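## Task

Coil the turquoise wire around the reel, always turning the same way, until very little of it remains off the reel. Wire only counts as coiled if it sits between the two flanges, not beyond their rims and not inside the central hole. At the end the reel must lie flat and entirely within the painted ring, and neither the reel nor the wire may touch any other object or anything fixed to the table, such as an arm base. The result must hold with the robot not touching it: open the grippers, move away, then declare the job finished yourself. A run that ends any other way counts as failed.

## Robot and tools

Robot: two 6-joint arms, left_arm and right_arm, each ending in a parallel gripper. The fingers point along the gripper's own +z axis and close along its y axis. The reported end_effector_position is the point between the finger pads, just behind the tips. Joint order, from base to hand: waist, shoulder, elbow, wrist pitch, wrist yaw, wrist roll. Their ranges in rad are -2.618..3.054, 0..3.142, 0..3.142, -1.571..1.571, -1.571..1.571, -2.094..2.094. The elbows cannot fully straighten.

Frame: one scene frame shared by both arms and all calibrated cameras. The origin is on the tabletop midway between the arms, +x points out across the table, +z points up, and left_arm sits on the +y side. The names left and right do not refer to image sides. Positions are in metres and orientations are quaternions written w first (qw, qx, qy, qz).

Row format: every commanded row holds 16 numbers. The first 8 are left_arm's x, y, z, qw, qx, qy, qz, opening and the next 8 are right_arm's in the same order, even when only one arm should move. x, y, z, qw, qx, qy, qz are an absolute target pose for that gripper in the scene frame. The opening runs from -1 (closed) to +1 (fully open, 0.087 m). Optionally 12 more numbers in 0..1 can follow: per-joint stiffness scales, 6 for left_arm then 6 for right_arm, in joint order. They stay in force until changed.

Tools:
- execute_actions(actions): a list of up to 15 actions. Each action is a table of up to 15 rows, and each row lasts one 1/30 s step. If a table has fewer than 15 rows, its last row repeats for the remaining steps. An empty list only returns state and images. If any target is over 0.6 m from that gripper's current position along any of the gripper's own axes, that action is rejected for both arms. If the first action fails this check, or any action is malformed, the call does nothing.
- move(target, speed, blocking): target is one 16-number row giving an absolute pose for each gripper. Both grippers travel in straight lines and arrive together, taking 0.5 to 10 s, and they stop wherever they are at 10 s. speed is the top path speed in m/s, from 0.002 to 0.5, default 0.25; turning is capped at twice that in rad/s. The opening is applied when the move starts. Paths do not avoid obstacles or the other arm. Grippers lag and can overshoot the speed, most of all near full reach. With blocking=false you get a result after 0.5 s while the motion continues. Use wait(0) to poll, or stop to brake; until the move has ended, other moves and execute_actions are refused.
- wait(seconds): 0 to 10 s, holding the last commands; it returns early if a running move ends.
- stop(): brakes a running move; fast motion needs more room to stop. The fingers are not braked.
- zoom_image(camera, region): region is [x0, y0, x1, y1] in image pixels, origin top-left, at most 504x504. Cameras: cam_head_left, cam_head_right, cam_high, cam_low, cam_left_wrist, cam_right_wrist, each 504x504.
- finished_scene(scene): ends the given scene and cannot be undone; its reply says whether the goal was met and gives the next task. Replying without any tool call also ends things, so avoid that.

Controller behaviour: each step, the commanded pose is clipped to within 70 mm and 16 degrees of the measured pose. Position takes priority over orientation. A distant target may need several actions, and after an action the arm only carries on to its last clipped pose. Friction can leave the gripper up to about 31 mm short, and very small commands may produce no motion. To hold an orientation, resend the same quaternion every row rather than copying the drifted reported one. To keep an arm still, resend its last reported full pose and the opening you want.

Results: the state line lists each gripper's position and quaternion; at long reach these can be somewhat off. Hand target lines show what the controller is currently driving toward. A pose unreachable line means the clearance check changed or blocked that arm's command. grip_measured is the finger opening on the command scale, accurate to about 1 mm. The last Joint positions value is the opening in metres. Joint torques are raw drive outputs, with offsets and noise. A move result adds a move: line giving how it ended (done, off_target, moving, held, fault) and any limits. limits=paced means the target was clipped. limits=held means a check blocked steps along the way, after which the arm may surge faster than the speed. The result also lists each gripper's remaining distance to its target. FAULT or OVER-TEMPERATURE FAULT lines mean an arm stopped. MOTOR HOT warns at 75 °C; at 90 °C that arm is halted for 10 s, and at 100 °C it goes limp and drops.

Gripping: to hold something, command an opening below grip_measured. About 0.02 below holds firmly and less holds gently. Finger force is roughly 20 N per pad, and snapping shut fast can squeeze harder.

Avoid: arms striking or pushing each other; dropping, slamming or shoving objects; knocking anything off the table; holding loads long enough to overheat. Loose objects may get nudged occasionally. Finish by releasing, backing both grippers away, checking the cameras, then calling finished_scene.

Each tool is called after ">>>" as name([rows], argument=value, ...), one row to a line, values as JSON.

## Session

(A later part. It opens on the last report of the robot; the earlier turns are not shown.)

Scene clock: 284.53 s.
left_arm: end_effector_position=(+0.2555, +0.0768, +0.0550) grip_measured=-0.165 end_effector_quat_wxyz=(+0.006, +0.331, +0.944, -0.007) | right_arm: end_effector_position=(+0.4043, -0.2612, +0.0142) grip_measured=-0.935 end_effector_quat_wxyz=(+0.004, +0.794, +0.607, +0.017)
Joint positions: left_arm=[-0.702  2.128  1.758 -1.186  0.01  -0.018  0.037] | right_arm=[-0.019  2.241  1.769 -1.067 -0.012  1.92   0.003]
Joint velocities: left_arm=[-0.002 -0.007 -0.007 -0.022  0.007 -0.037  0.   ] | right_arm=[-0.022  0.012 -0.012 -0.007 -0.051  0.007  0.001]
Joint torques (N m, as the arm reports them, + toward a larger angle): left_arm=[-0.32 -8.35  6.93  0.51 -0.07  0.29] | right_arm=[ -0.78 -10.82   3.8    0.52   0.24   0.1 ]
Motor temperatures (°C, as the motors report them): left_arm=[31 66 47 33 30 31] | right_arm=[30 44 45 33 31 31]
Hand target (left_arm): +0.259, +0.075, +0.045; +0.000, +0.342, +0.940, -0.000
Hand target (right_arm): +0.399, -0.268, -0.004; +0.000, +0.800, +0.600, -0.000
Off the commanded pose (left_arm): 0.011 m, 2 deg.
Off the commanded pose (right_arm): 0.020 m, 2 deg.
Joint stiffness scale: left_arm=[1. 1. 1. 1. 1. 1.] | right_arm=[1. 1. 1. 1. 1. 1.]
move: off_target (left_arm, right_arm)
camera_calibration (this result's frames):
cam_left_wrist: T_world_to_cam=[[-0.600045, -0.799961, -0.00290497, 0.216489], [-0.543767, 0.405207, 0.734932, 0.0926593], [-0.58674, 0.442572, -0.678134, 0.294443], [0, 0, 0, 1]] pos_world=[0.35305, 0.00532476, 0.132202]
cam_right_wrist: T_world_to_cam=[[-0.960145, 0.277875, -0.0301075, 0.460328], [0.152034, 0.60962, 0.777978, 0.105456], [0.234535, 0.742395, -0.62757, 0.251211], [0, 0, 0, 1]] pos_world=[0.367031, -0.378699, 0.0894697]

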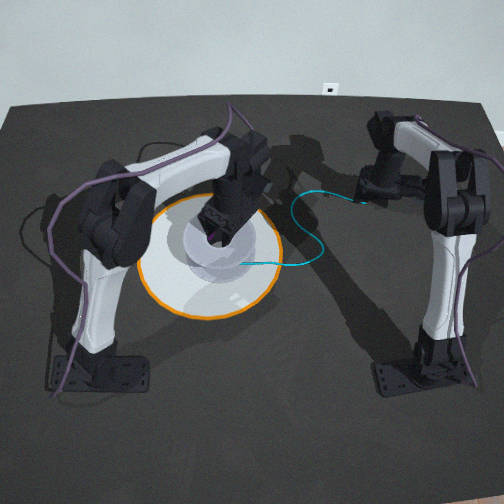

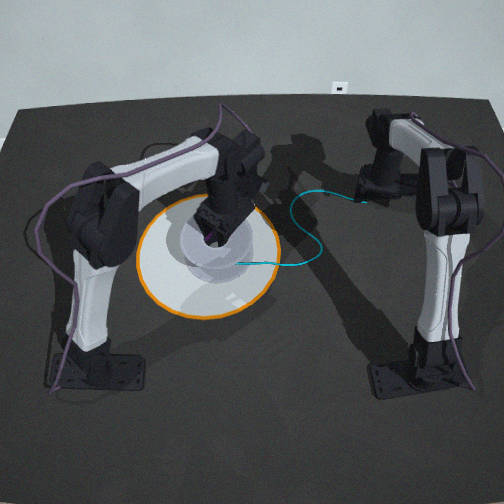

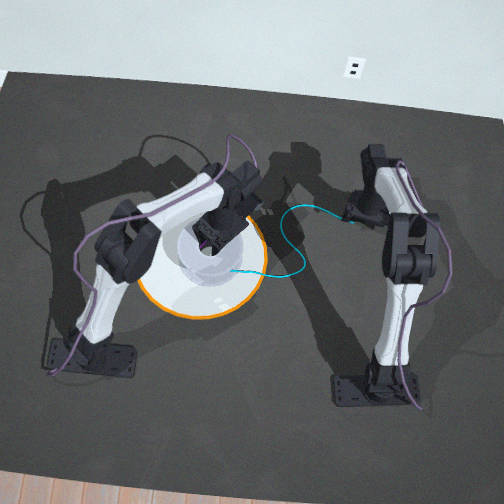

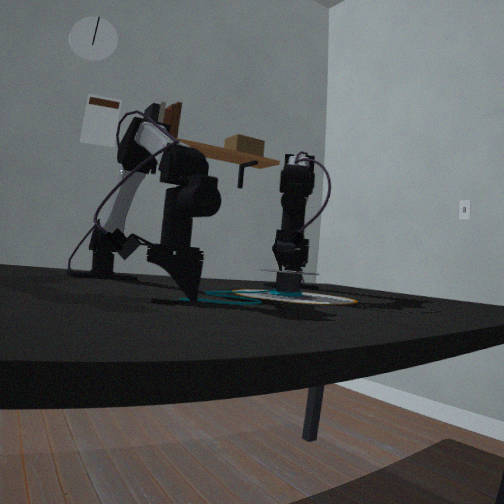

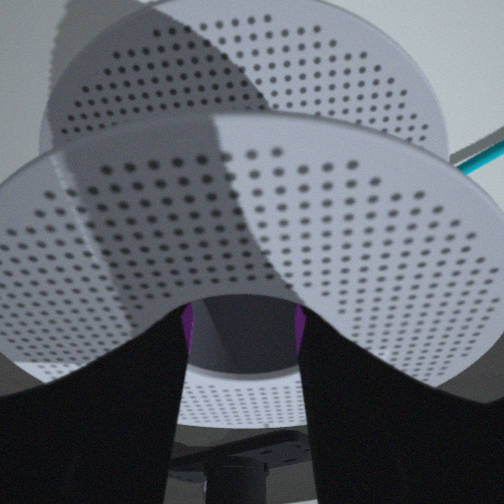

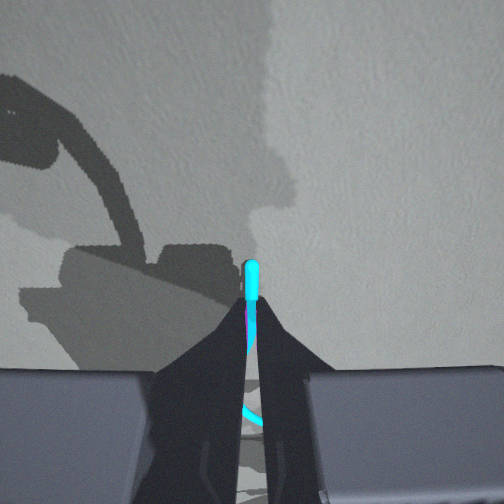

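>>> move(target=[0.259,0.075,0.045,0,0.342,0.94,0,0.3,0.39,-0.29,0.04,0,0.75,0.661,0,-1], speed=0.15)

>>> move(target=[0.259,0.075,0.045,0,0.954,0.301,0,0.3,0.30,-0.42,0.04,0,0.66,0.751,0,-1], speed=0.25)

>>> move(target=[0.259,0.075,0.05,0,0.954,0.301,0,-1,0.30,-0.42,0.04,0,0.66,0.751,0,-1])

>>> move(target=[0.259,0.075,0.05,0,0.342,0.94,0,-1,0.30,-0.42,0.04,0,0.66,0.751,0,-1], speed=0.5)

>>> move(target=[0.259,0.075,0.05,0,-0.574,0.819,0,-1,0.30,-0.42,0.04,0,0.66,0.751,0,-1], speed=0.5)

>>> move(target=[0.259,0.075,0.045,0,-0.574,0.819,0,0.3,0.30,-0.42,0.04,0,0.66,0.751,0,-1])

Scene clock: 294.20 s.
left_arm: end_effector_position=(+0.2555, +0.0768, +0.0550) grip_measured=-0.165 end_effector_quat_wxyz=(+0.006, +0.331, +0.944, -0.007) | right_arm: end_effector_position=(+0.3862, -0.2853, +0.0290) grip_measured=-0.935 end_effector_quat_wxyz=(-0.009, +0.751, +0.660, -0.005)
Joint positions: left_arm=[-0.702  2.128  1.758 -1.186  0.01  -0.018  0.037] | right_arm=[-0.074  2.221  1.8   -1.168 -0.008  1.729  0.003]
Joint velocities: left_arm=[ 0.017  0.002  0.007 -0.022 -0.007 -0.022 -0.001] | right_arm=[ 0.012 -0.002  0.007 -0.022  0.022 -0.051  0.001]
Joint torques (N m, as the arm reports them, + toward a larger angle): left_arm=[-0.32 -8.35  6.94  0.51 -0.07  0.29] | right_arm=[ -0.72 -13.67   7.15   0.13   0.21  -0.1 ]
Motor temperatures (°C, as the motors report them): left_arm=[31 65 47 33 30 31] | right_arm=[30 45 44 33 31 31]
Hand target (left_arm): +0.259, +0.075, +0.045; +0.000, +0.342, +0.940, -0.000
Hand target (right_arm): +0.390, -0.290, +0.040; +0.001, +0.750, +0.661, +0.000
Off the commanded pose (left_arm): 0.011 m, 2 deg.
Off the commanded pose (right_arm): 0.013 m, 1 deg.
Joint stiffness scale: left_arm=[1. 1. 1. 1. 1. 1.] | right_arm=[1. 1. 1. 1. 1. 1.]
move: off_target (left_arm, right_arm)
camera_calibration (this result's frames):
cam_left_wrist: T_world_to_cam=[[-0.600045, -0.799961, -0.00290497, 0.216489], [-0.543767, 0.405207, 0.734932, 0.0926593], [-0.58674, 0.442572, -0.678134, 0.294443], [0, 0, 0, 1]] pos_world=[0.35305, 0.00532476, 0.132202]
cam_right_wrist: T_world_to_cam=[[-0.98934, 0.144847, 0.0150262, 0.422151], [0.104349, 0.633169, 0.766947, 0.136856], [0.101576, 0.76034, -0.641534, 0.339493], [0, 0, 0, 1]] pos_world=[0.368885, -0.40593, 0.106492]

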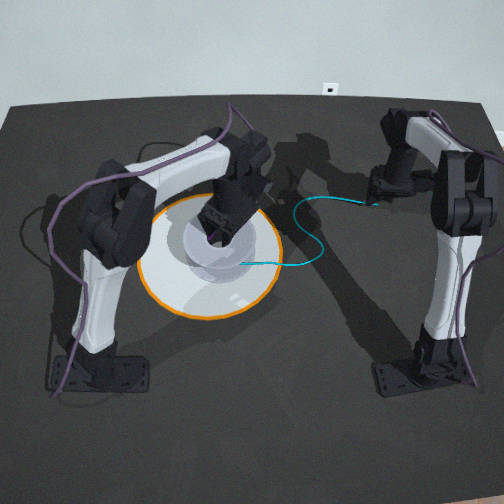

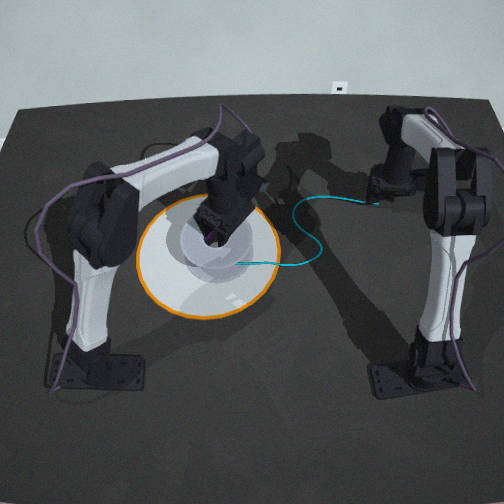

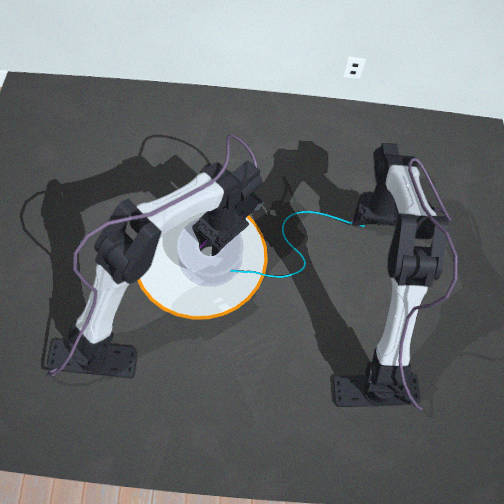

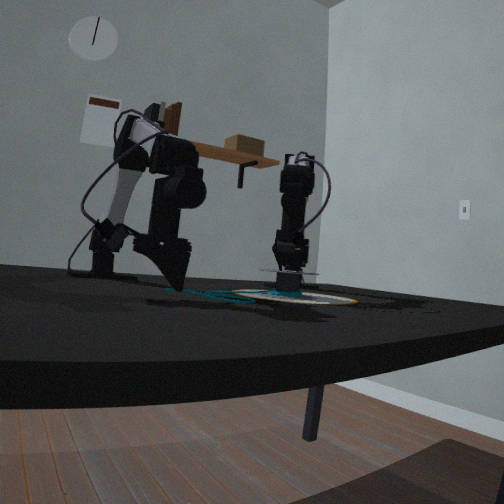

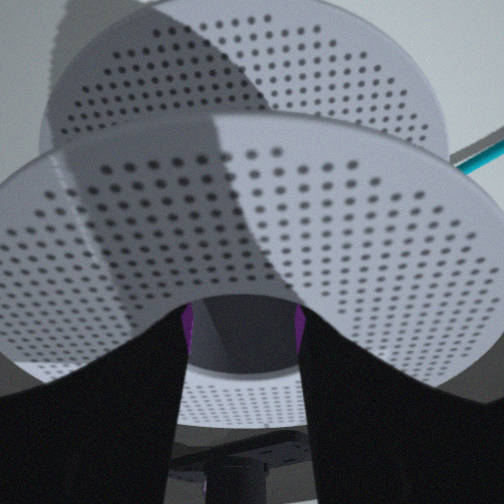

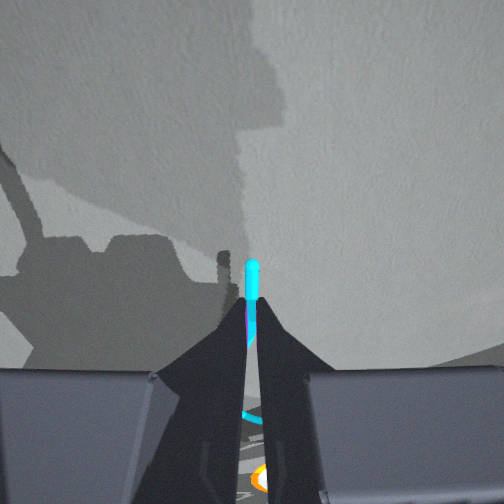

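Scene clock: 298.47 s.
left_arm: end_effector_position=(+0.2659, +0.0752, +0.0549) grip_measured=-0.165 end_effector_quat_wxyz=(+0.004, +0.949, +0.316, +0.007) | right_arm: end_effector_position=(+0.3032, -0.4171, +0.0380) grip_measured=-0.935 end_effector_quat_wxyz=(-0.003, +0.660, +0.751, +0.000)
Joint positions: left_arm=[-0.808  1.972  1.521 -1.107 -0.01   1.701  0.037] | right_arm=[-0.429  1.993  1.484 -1.067 -0.003  1.115  0.003]
Joint velocities: left_arm=[-0.002  0.007 -0.012  0.007 -0.037 -0.007  0.001] | right_arm=[ 0.012 -0.007  0.012 -0.007 -0.037  0.037  0.   ]
Joint torques (N m, as the arm reports them, + toward a larger angle): left_arm=[-0.67 -9.69  3.26  0.55  0.19  0.34] | right_arm=[ -1.01 -12.16   4.02   0.37   0.19  -0.08]
Motor temperatures (°C, as the motors report them): left_arm=[31 66 47 33 30 31] | right_arm=[30 47 44 33 31 31]
Hand target (left_arm): +0.259, +0.075, +0.045; -0.001, +0.954, +0.301, -0.001
Hand target (right_arm): +0.299, -0.422, +0.039; +0.005, +0.660, +0.751, -0.002
Off the commanded pose (left_arm): 0.012 m, 2 deg.
Off the commanded pose (right_arm): 0.005 m, 0 deg.
Joint stiffness scale: left_arm=[1. 1. 1. 1. 1. 1.] | right_arm=[1. 1. 1. 1. 1. 1.]
move: off_target (left_arm)
camera_calibration (this result's frames):
cam_left_wrist: T_world_to_cam=[[-0.62302, 0.781785, -0.0256644, 0.109909], [0.503302, 0.425776, 0.751932, -0.18187], [0.598776, 0.455552, -0.658741, -0.0160123], [0, 0, 0, 1]] pos_world=[0.169599, -0.00119434, 0.129027]
cam_right_wrist: T_world_to_cam=[[-0.993588, -0.113053, -0.00131654, 0.253275], [-0.0735702, 0.637656, 0.7668, 0.277785], [-0.0858496, 0.76198, -0.641885, 0.511414], [0, 0, 0, 1]] pos_world=[0.315992, -0.538185, 0.115597]

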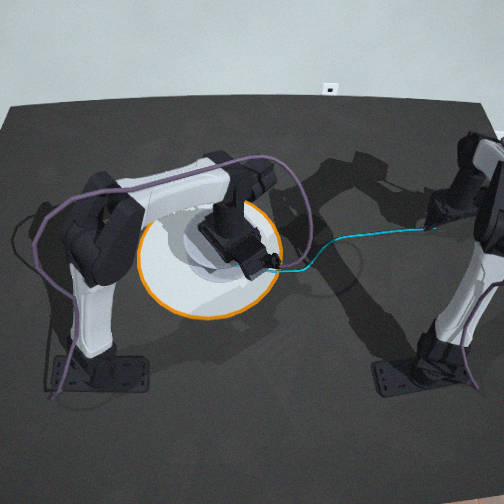

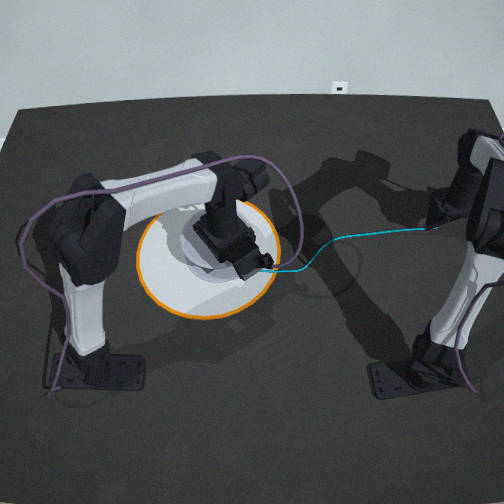

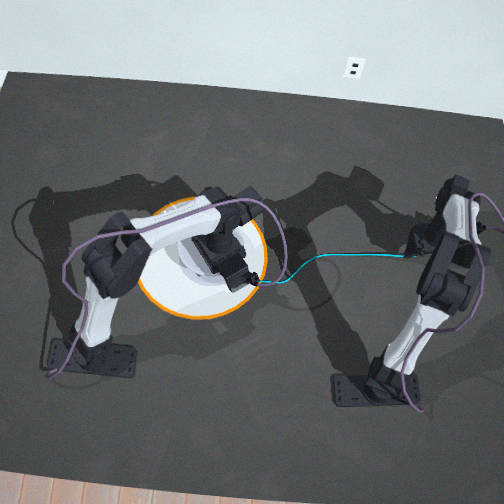

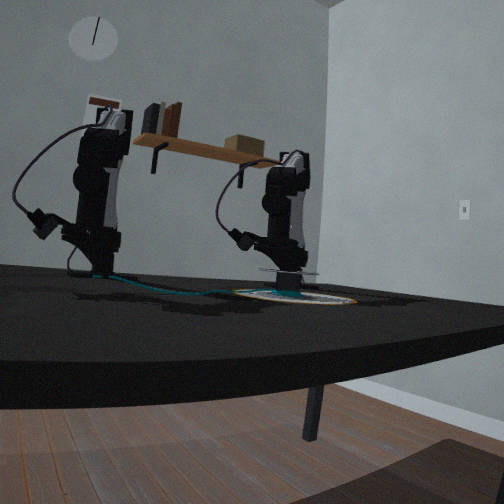

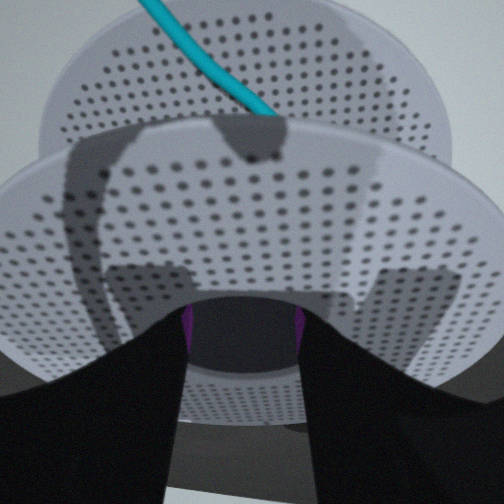

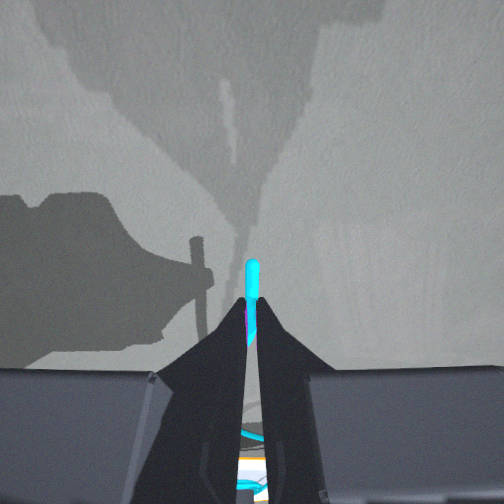

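Scene clock: 299.17 s.
left_arm: end_effector_position=(+0.2661, +0.0746, +0.0549) grip_measured=-1.000 end_effector_quat_wxyz=(+0.004, +0.951, +0.308, +0.007) | right_arm: end_effector_position=(+0.3032, -0.4171, +0.0380) grip_measured=-0.935 end_effector_quat_wxyz=(-0.003, +0.660, +0.752, +0.000)
Joint positions: left_arm=[-0.808  1.972  1.521 -1.107 -0.009  1.717  0.   ] | right_arm=[-0.429  1.993  1.484 -1.067 -0.003  1.115  0.003]
Joint velocities: left_arm=[-0.007 -0.002 -0.017 -0.051  0.022  0.081  0.   ] | right_arm=[-0.017 -0.012  0.012 -0.051 -0.022  0.037 -0.001]
Joint torques (N m, as the arm reports them, + toward a larger angle): left_arm=[ -0.67 -10.     4.08   0.39   0.17   0.16] | right_arm=[ -0.74 -11.78   4.8    0.34   0.15  -0.05]
Motor temperatures (°C, as the motors report them): left_arm=[31 66 47 33 30 31] | right_arm=[30 47 44 33 31 31]
Hand target (left_arm): +0.259, +0.075, +0.050; -0.000, +0.954, +0.301, -0.000
Hand target (right_arm): +0.300, -0.420, +0.040; +0.000, +0.660, +0.751, -0.000
Off the commanded pose (left_arm): 0.009 m, 1 deg.
Off the commanded pose (right_arm): 0.005 m, 0 deg.
Joint stiffness scale: left_arm=[1. 1. 1. 1. 1. 1.] | right_arm=[1. 1. 1. 1. 1. 1.]
move: done
camera_calibration (this result's frames):
cam_left_wrist: T_world_to_cam=[[-0.611032, 0.791205, -0.0252062, 0.106544], [0.510318, 0.418051, 0.751537, -0.182997], [0.605157, 0.44635, -0.659209, -0.0169007], [0, 0, 0, 1]] pos_world=[0.168716, -0.000252097, 0.129074]
cam_right_wrist: T_world_to_cam=[[-0.993545, -0.113432, -0.00131816, 0.253088], [-0.0738146, 0.637627, 0.766801, 0.277847], [-0.0861393, 0.761948, -0.641884, 0.511488], [0, 0, 0, 1]] pos_world=[0.316022, -0.538182, 0.115597]

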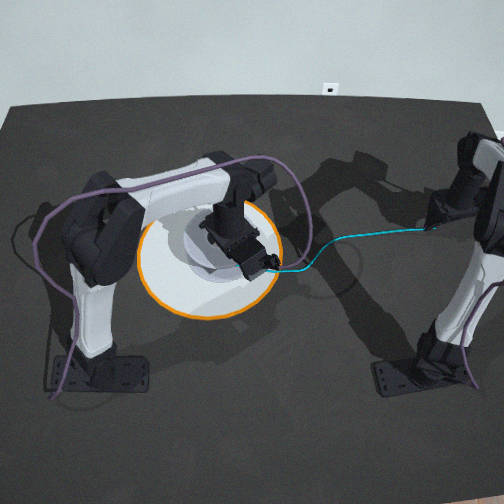

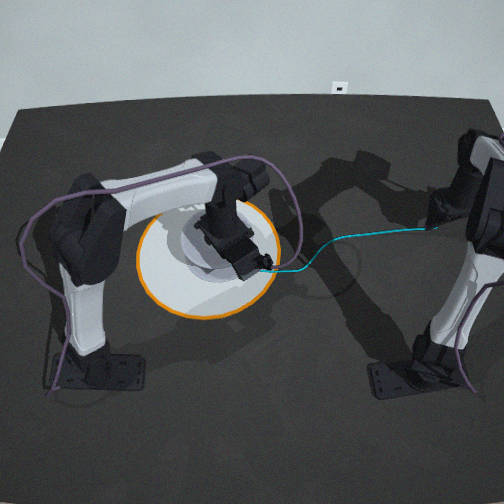

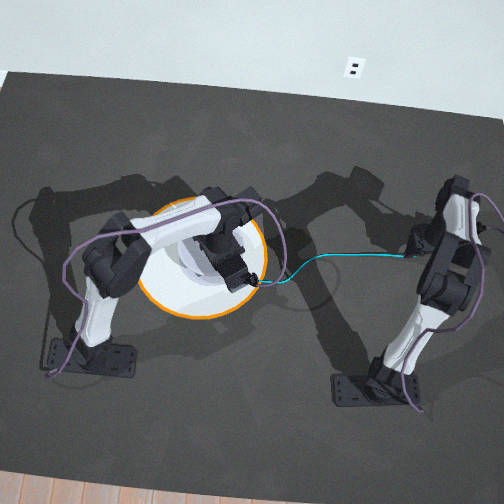

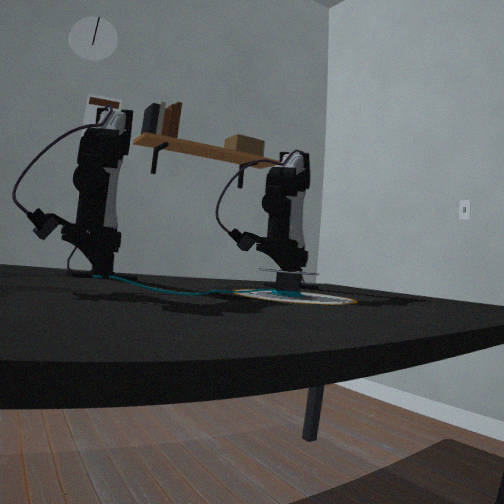

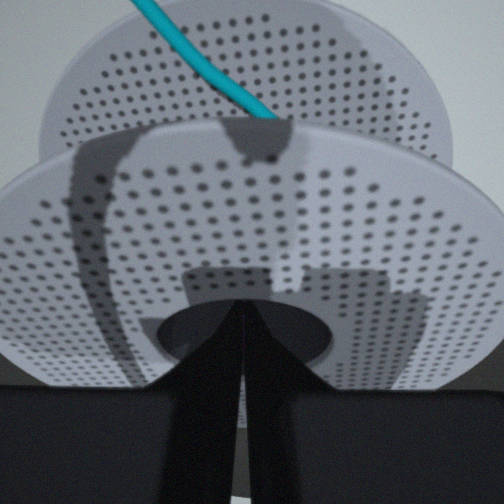

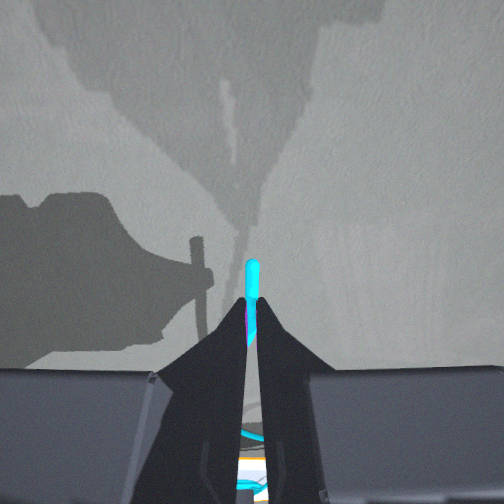

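Scene clock: 301.70 s.
left_arm: end_effector_position=(+0.2536, +0.0779, +0.0486) grip_measured=-1.000 end_effector_quat_wxyz=(-0.003, +0.349, +0.937, +0.004) | right_arm: end_effector_position=(+0.3032, -0.4171, +0.0380) grip_measured=-0.935 end_effector_quat_wxyz=(-0.003, +0.660, +0.752, +0.000)
Joint positions: left_arm=[-0.714  2.146  1.758 -1.19  -0.005  0.01   0.   ] | right_arm=[-0.429  1.993  1.484 -1.067 -0.003  1.115  0.003]
Joint velocities: left_arm=[-0.017 -0.022  0.002 -0.037  0.022 -0.037  0.   ] | right_arm=[-0.002 -0.002  0.002  0.037 -0.037  0.051 -0.001]
Joint torques (N m, as the arm reports them, + toward a larger angle): left_arm=[  0.55 -10.05   7.9    0.33   0.07   0.04] | right_arm=[ -0.71 -11.71   4.9    0.3    0.14  -0.11]
Motor temperatures (°C, as the motors report them): left_arm=[31 66 47 33 30 31] | right_arm=[30 47 44 33 31 31]
Hand target (left_arm): +0.259, +0.075, +0.050; +0.001, +0.342, +0.940, +0.000
Hand target (right_arm): +0.300, -0.420, +0.040; +0.000, +0.660, +0.751, -0.000
Off the commanded pose (left_arm): 0.006 m, 1 deg.
Off the commanded pose (right_arm): 0.005 m, 0 deg.
Joint stiffness scale: left_arm=[1. 1. 1. 1. 1. 1.] | right_arm=[1. 1. 1. 1. 1. 1.]
move: done
camera_calibration (this result's frames):
cam_left_wrist: T_world_to_cam=[[-0.630745, -0.775765, -0.0186837, 0.222926], [-0.522166, 0.406496, 0.749735, 0.0895527], [-0.574024, 0.482648, -0.661474, 0.281311], [0, 0, 0, 1]] pos_world=[0.34885, 0.000761492, 0.123104]
cam_right_wrist: T_world_to_cam=[[-0.993545, -0.113432, -0.00131816, 0.253088], [-0.0738146, 0.637627, 0.766801, 0.277847], [-0.0861393, 0.761948, -0.641884, 0.511488], [0, 0, 0, 1]] pos_world=[0.316022, -0.538182, 0.115597]

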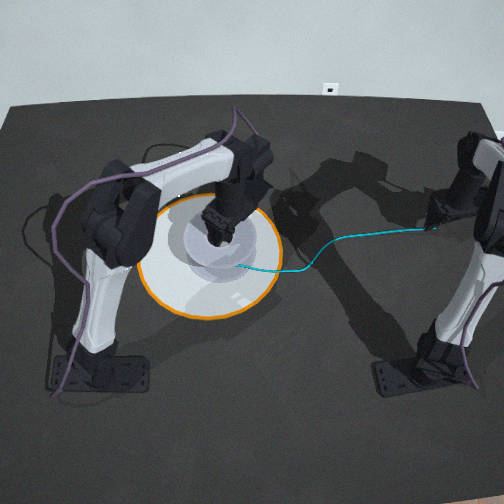

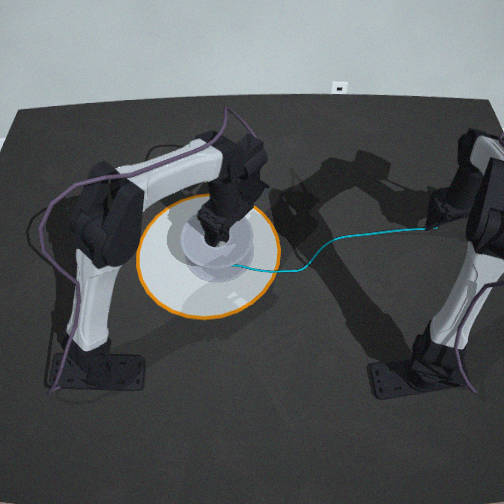

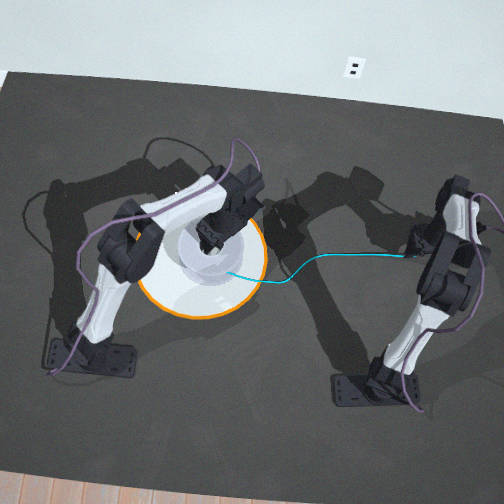

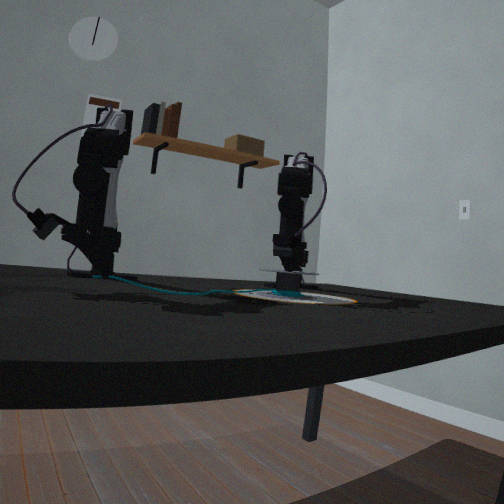

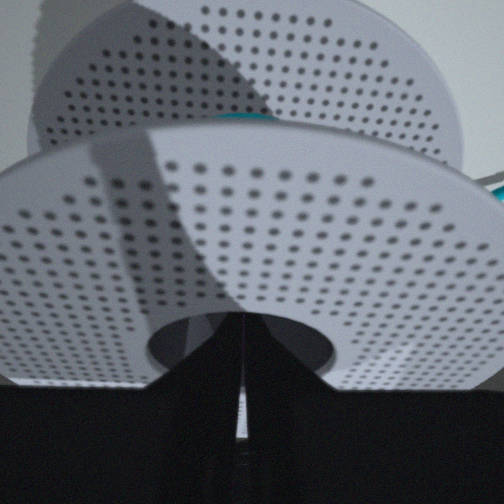

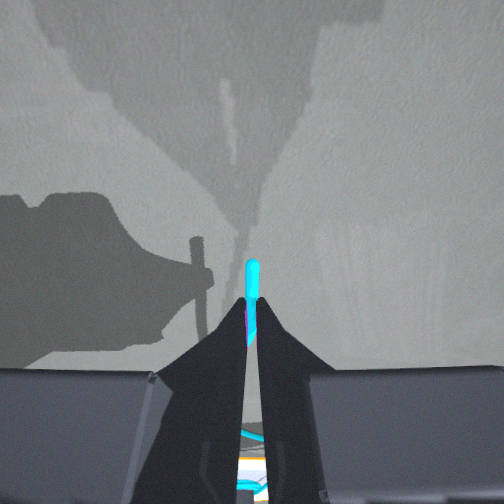

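Scene clock: 304.40 s.
left_arm: end_effector_position=(+0.2605, +0.0712, +0.0485) grip_measured=-1.000 end_effector_quat_wxyz=(-0.006, -0.569, +0.822, +0.003) | right_arm: end_effector_position=(+0.3032, -0.4171, +0.0380) grip_measured=-0.935 end_effector_quat_wxyz=(-0.003, +0.660, +0.752, +0.000)
Joint positions: left_arm=[-0.601  1.977  1.504 -1.107  0.009 -1.802  0.   ] | right_arm=[-0.429  1.993  1.484 -1.067 -0.003  1.115  0.003]
Joint velocities: left_arm=[-0.012 -0.002  0.002 -0.022  0.022  0.007  0.   ] | right_arm=[-0.017 -0.002  0.022  0.037  0.051 -0.007 -0.   ]
Joint torques (N m, as the arm reports them, + toward a larger angle): left_arm=[  0.28 -11.39   4.25   0.39  -0.14   0.08] | right_arm=[ -0.76 -11.74   4.72   0.32   0.15  -0.11]
Motor temperatures (°C, as the motors report them): left_arm=[31 67 47 33 30 31] | right_arm=[30 47 44 33 31 31]
Hand target (left_arm): +0.260, +0.075, +0.051; +0.000, -0.574, +0.819, -0.000
Hand target (right_arm): +0.300, -0.420, +0.040; +0.000, +0.660, +0.751, -0.000
Off the commanded pose (left_arm): 0.004 m, 1 deg.
Off the commanded pose (right_arm): 0.005 m, 0 deg.
Joint stiffness scale: left_arm=[1. 1. 1. 1. 1. 1.] | right_arm=[1. 1. 1. 1. 1. 1.]
move: done
camera_calibration (this result's frames):
cam_left_wrist: T_world_to_cam=[[0.946133, -0.322851, -0.0244898, -0.220648], [-0.196618, -0.632999, 0.748768, 0.0852032], [-0.257242, -0.703619, -0.662379, 0.290497], [0, 0, 0, 1]] pos_world=[0.300243, 0.187097, 0.123218]
cam_right_wrist: T_world_to_cam=[[-0.993545, -0.113432, -0.00131816, 0.253088], [-0.0738146, 0.637627, 0.766801, 0.277847], [-0.0861393, 0.761948, -0.641884, 0.511488], [0, 0, 0, 1]] pos_world=[0.316022, -0.538182, 0.115597]

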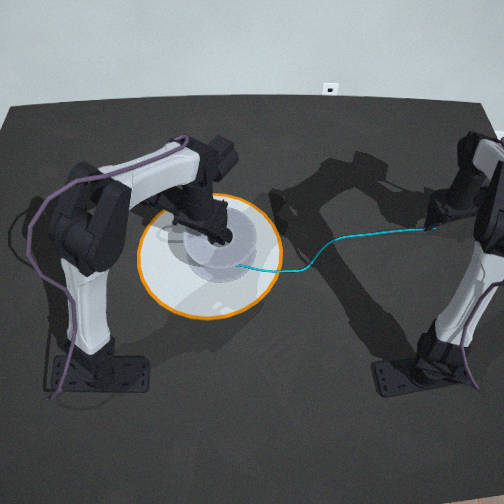

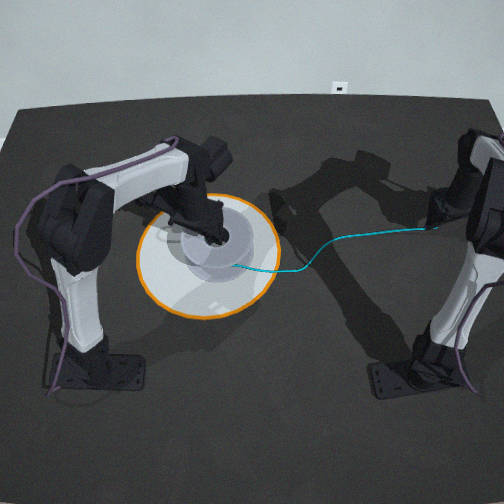

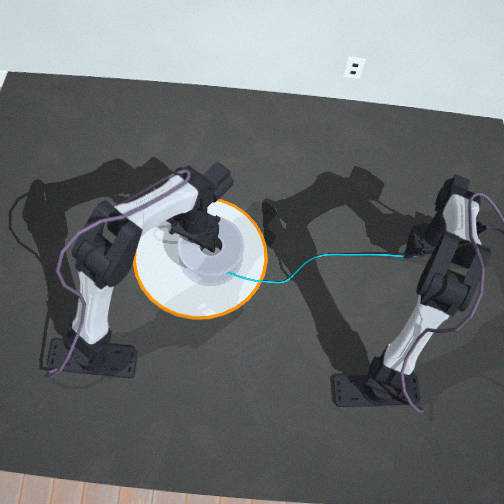

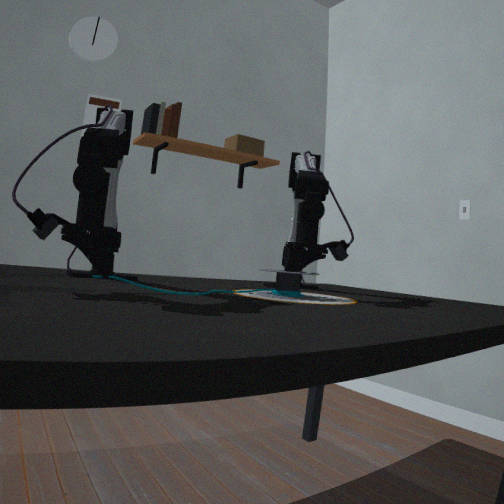

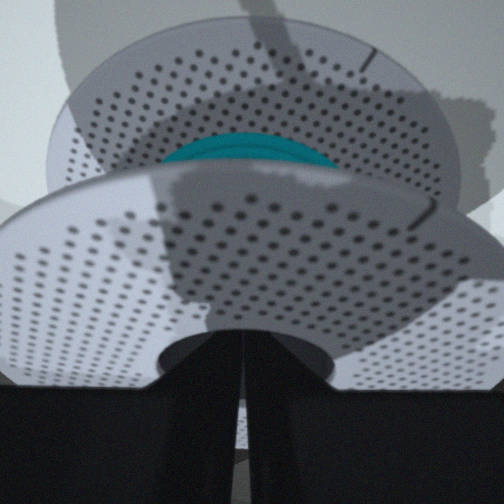

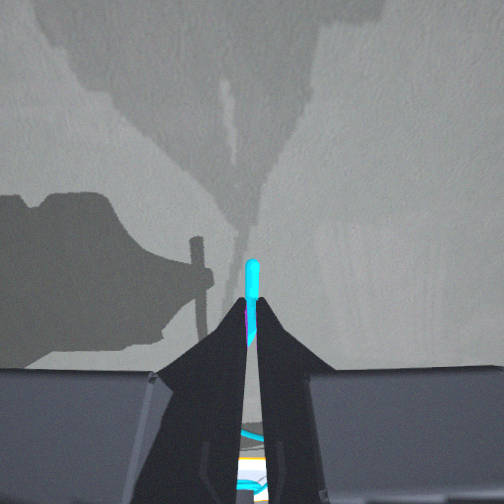

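Scene clock: 305.10 s.
left_arm: end_effector_position=(+0.2618, +0.0694, +0.0536) grip_measured=-0.197 end_effector_quat_wxyz=(-0.004, -0.569, +0.822, -0.006) | right_arm: end_effector_position=(+0.3032, -0.4171, +0.0380) grip_measured=-0.935 end_effector_quat_wxyz=(-0.003, +0.660, +0.752, +0.000)
Joint positions: left_arm=[-0.601  1.964  1.504 -1.102  0.012 -1.803  0.035] | right_arm=[-0.429  1.993  1.484 -1.067 -0.003  1.115  0.003]
Joint velocities: left_arm=[ 0.017 -0.002 -0.002 -0.051 -0.081 -0.007  0.001] | right_arm=[ 0.007  0.002 -0.007 -0.022  0.081 -0.022  0.   ]
Joint torques (N m, as the arm reports them, + toward a larger angle): left_arm=[ 0.2  -9.97  3.03  0.56 -0.17  0.02] | right_arm=[ -0.79 -11.77   4.86   0.4    0.16  -0.14]
Motor temperatures (°C, as the motors report them): left_arm=[31 67 47 33 30 31] | right_arm=[30 47 44 33 31 31]
Hand target (left_arm): +0.259, +0.075, +0.045; -0.000, -0.574, +0.819, +0.001
Hand target (right_arm): +0.300, -0.420, +0.040; +0.000, +0.660, +0.751, -0.000
Off the commanded pose (left_arm): 0.011 m, 1 deg.
Off the commanded pose (right_arm): 0.005 m, 0 deg.
Joint stiffness scale: left_arm=[1. 1. 1. 1. 1. 1.] | right_arm=[1. 1. 1. 1. 1. 1.]
move: off_target (left_arm)
camera_calibration (this result's frames):
cam_left_wrist: T_world_to_cam=[[0.94647, -0.322699, -0.00770558, -0.223364], [-0.206362, -0.623268, 0.754288, 0.0821219], [-0.248211, -0.712321, -0.656498, 0.290865], [0, 0, 0, 1]] pos_world=[0.30055, 0.186294, 0.127287]
cam_right_wrist: T_world_to_cam=[[-0.993545, -0.113432, -0.00131816, 0.253088], [-0.0738146, 0.637627, 0.766801, 0.277847], [-0.0861393, 0.761948, -0.641884, 0.511488], [0, 0, 0, 1]] pos_world=[0.316022, -0.538182, 0.115597]

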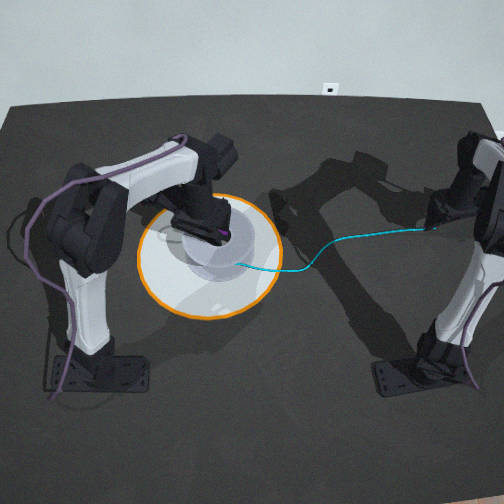

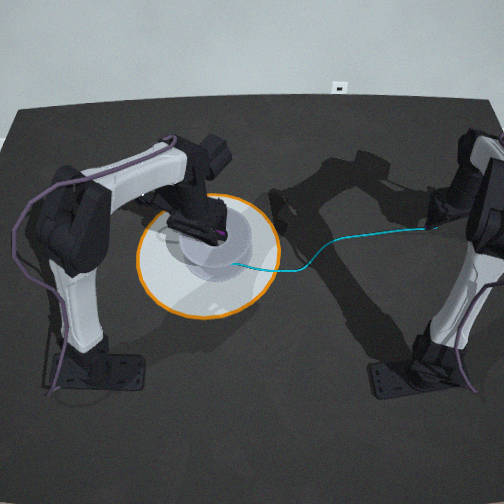

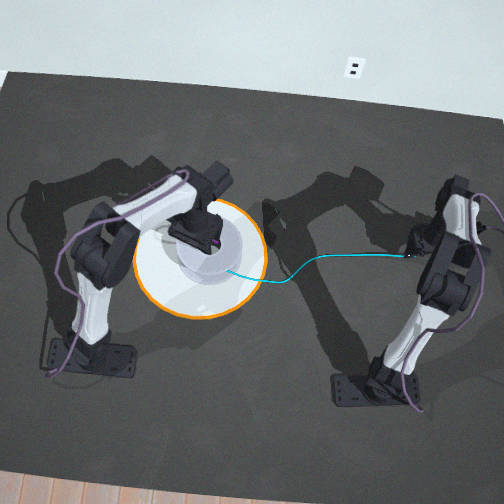

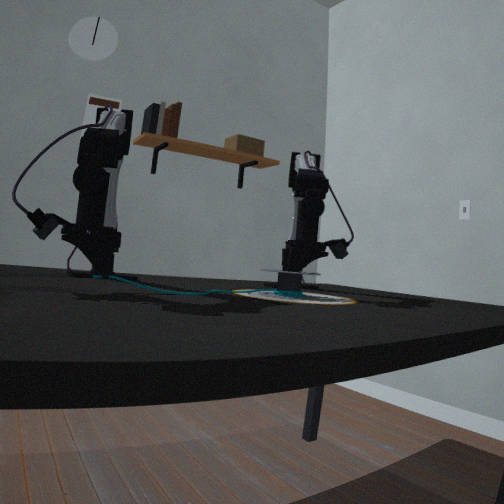

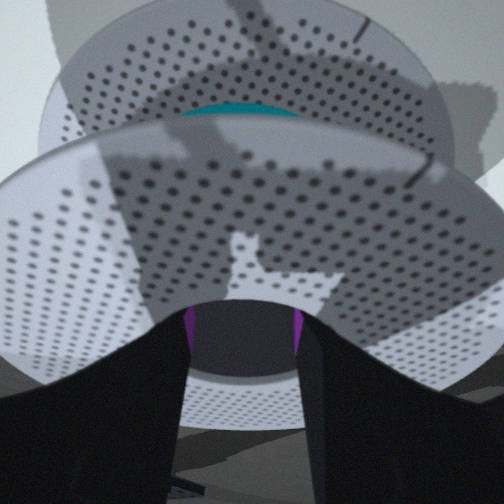

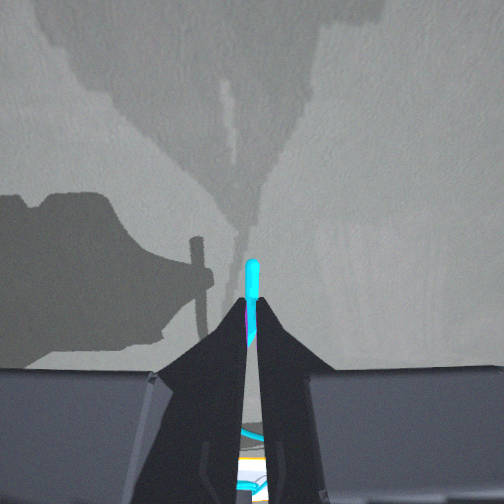

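>>> execute_actions(actions=[])

Scene clock: 324.10 s.
left_arm: end_effector_position=(+0.2618, +0.0694, +0.0536) grip_measured=-0.197 end_effector_quat_wxyz=(-0.004, -0.569, +0.822, -0.006) | right_arm: end_effector_position=(+0.3032, -0.4171, +0.0380) grip_measured=-0.935 end_effector_quat_wxyz=(-0.003, +0.660, +0.752, +0.000)
Joint positions: left_arm=[-0.601  1.964  1.504 -1.102  0.012 -1.803  0.035] | right_arm=[-0.429  1.993  1.484 -1.067 -0.003  1.115  0.003]
Joint velocities: left_arm=[ 0.012  0.007 -0.007  0.007 -0.037  0.081 -0.001] | right_arm=[-0.002 -0.012  0.022 -0.007  0.007  0.007 -0.   ]
Joint torques (N m, as the arm reports them, + toward a larger angle): left_arm=[ 0.2  -9.97  3.03  0.56 -0.17  0.02] | right_arm=[ -0.9  -11.73   4.81   0.29   0.12  -0.1 ]
Motor temperatures (°C, as the motors report them): left_arm=[31 67 45 33 30 31] | right_arm=[30 50 44 33 31 31]
Hand target (left_arm): +0.259, +0.075, +0.045; -0.000, -0.574, +0.819, +0.001
Hand target (right_arm): +0.300, -0.420, +0.040; +0.000, +0.660, +0.751, -0.000
Off the commanded pose (left_arm): 0.011 m, 1 deg.
Off the commanded pose (right_arm): 0.005 m, 0 deg.
Joint stiffness scale: left_arm=[1. 1. 1. 1. 1. 1.] | right_arm=[1. 1. 1. 1. 1. 1.]
camera_calibration (this result's frames):
cam_left_wrist: T_world_to_cam=[[0.94647, -0.322699, -0.00770558, -0.223364], [-0.206362, -0.623268, 0.754288, 0.0821219], [-0.248211, -0.712321, -0.656498, 0.290865], [0, 0, 0, 1]] pos_world=[0.30055, 0.186294, 0.127287]
cam_right_wrist: T_world_to_cam=[[-0.993545, -0.113432, -0.00131816, 0.253088], [-0.0738146, 0.637627, 0.766801, 0.277847], [-0.0861393, 0.761948, -0.641884, 0.511488], [0, 0, 0, 1]] pos_world=[0.316022, -0.538182, 0.115597]

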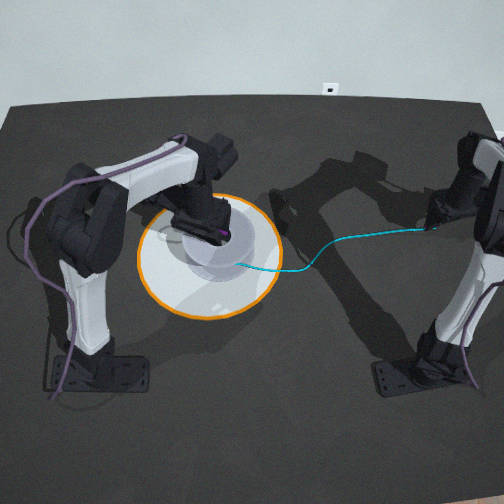

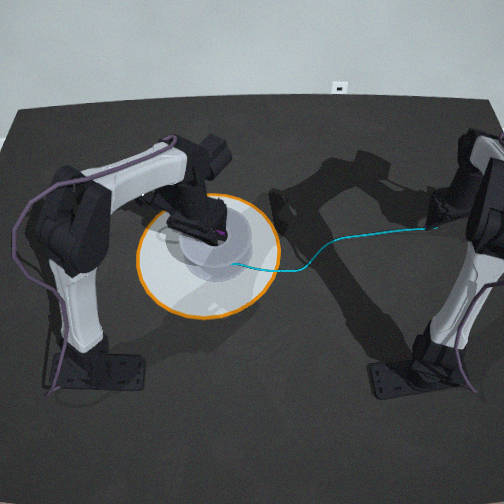

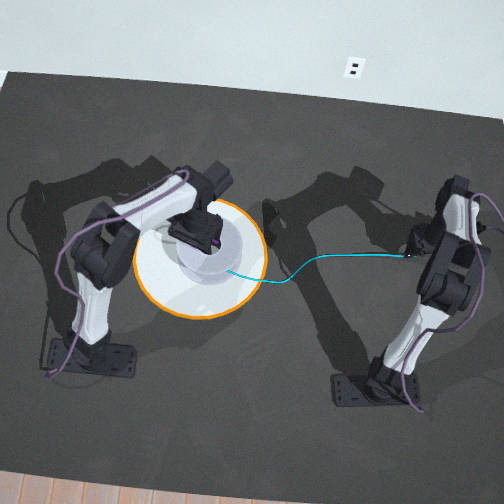

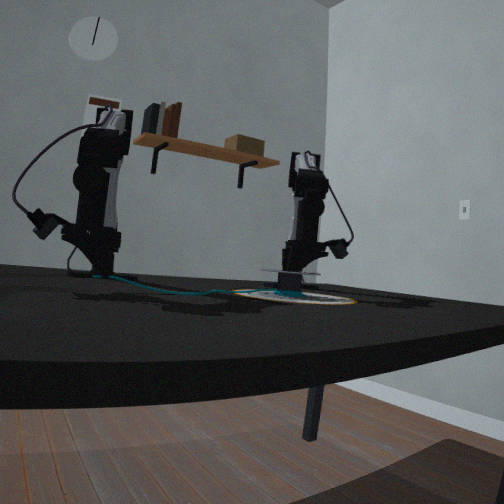

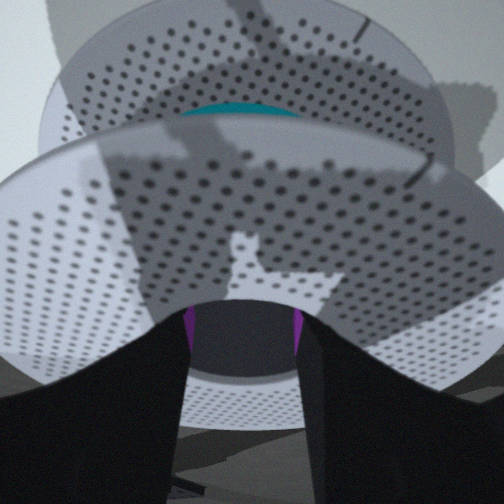

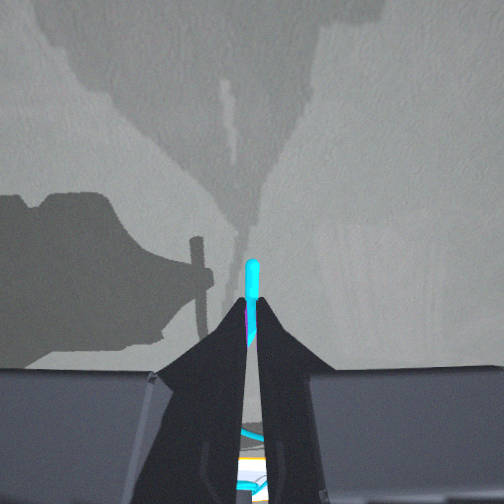

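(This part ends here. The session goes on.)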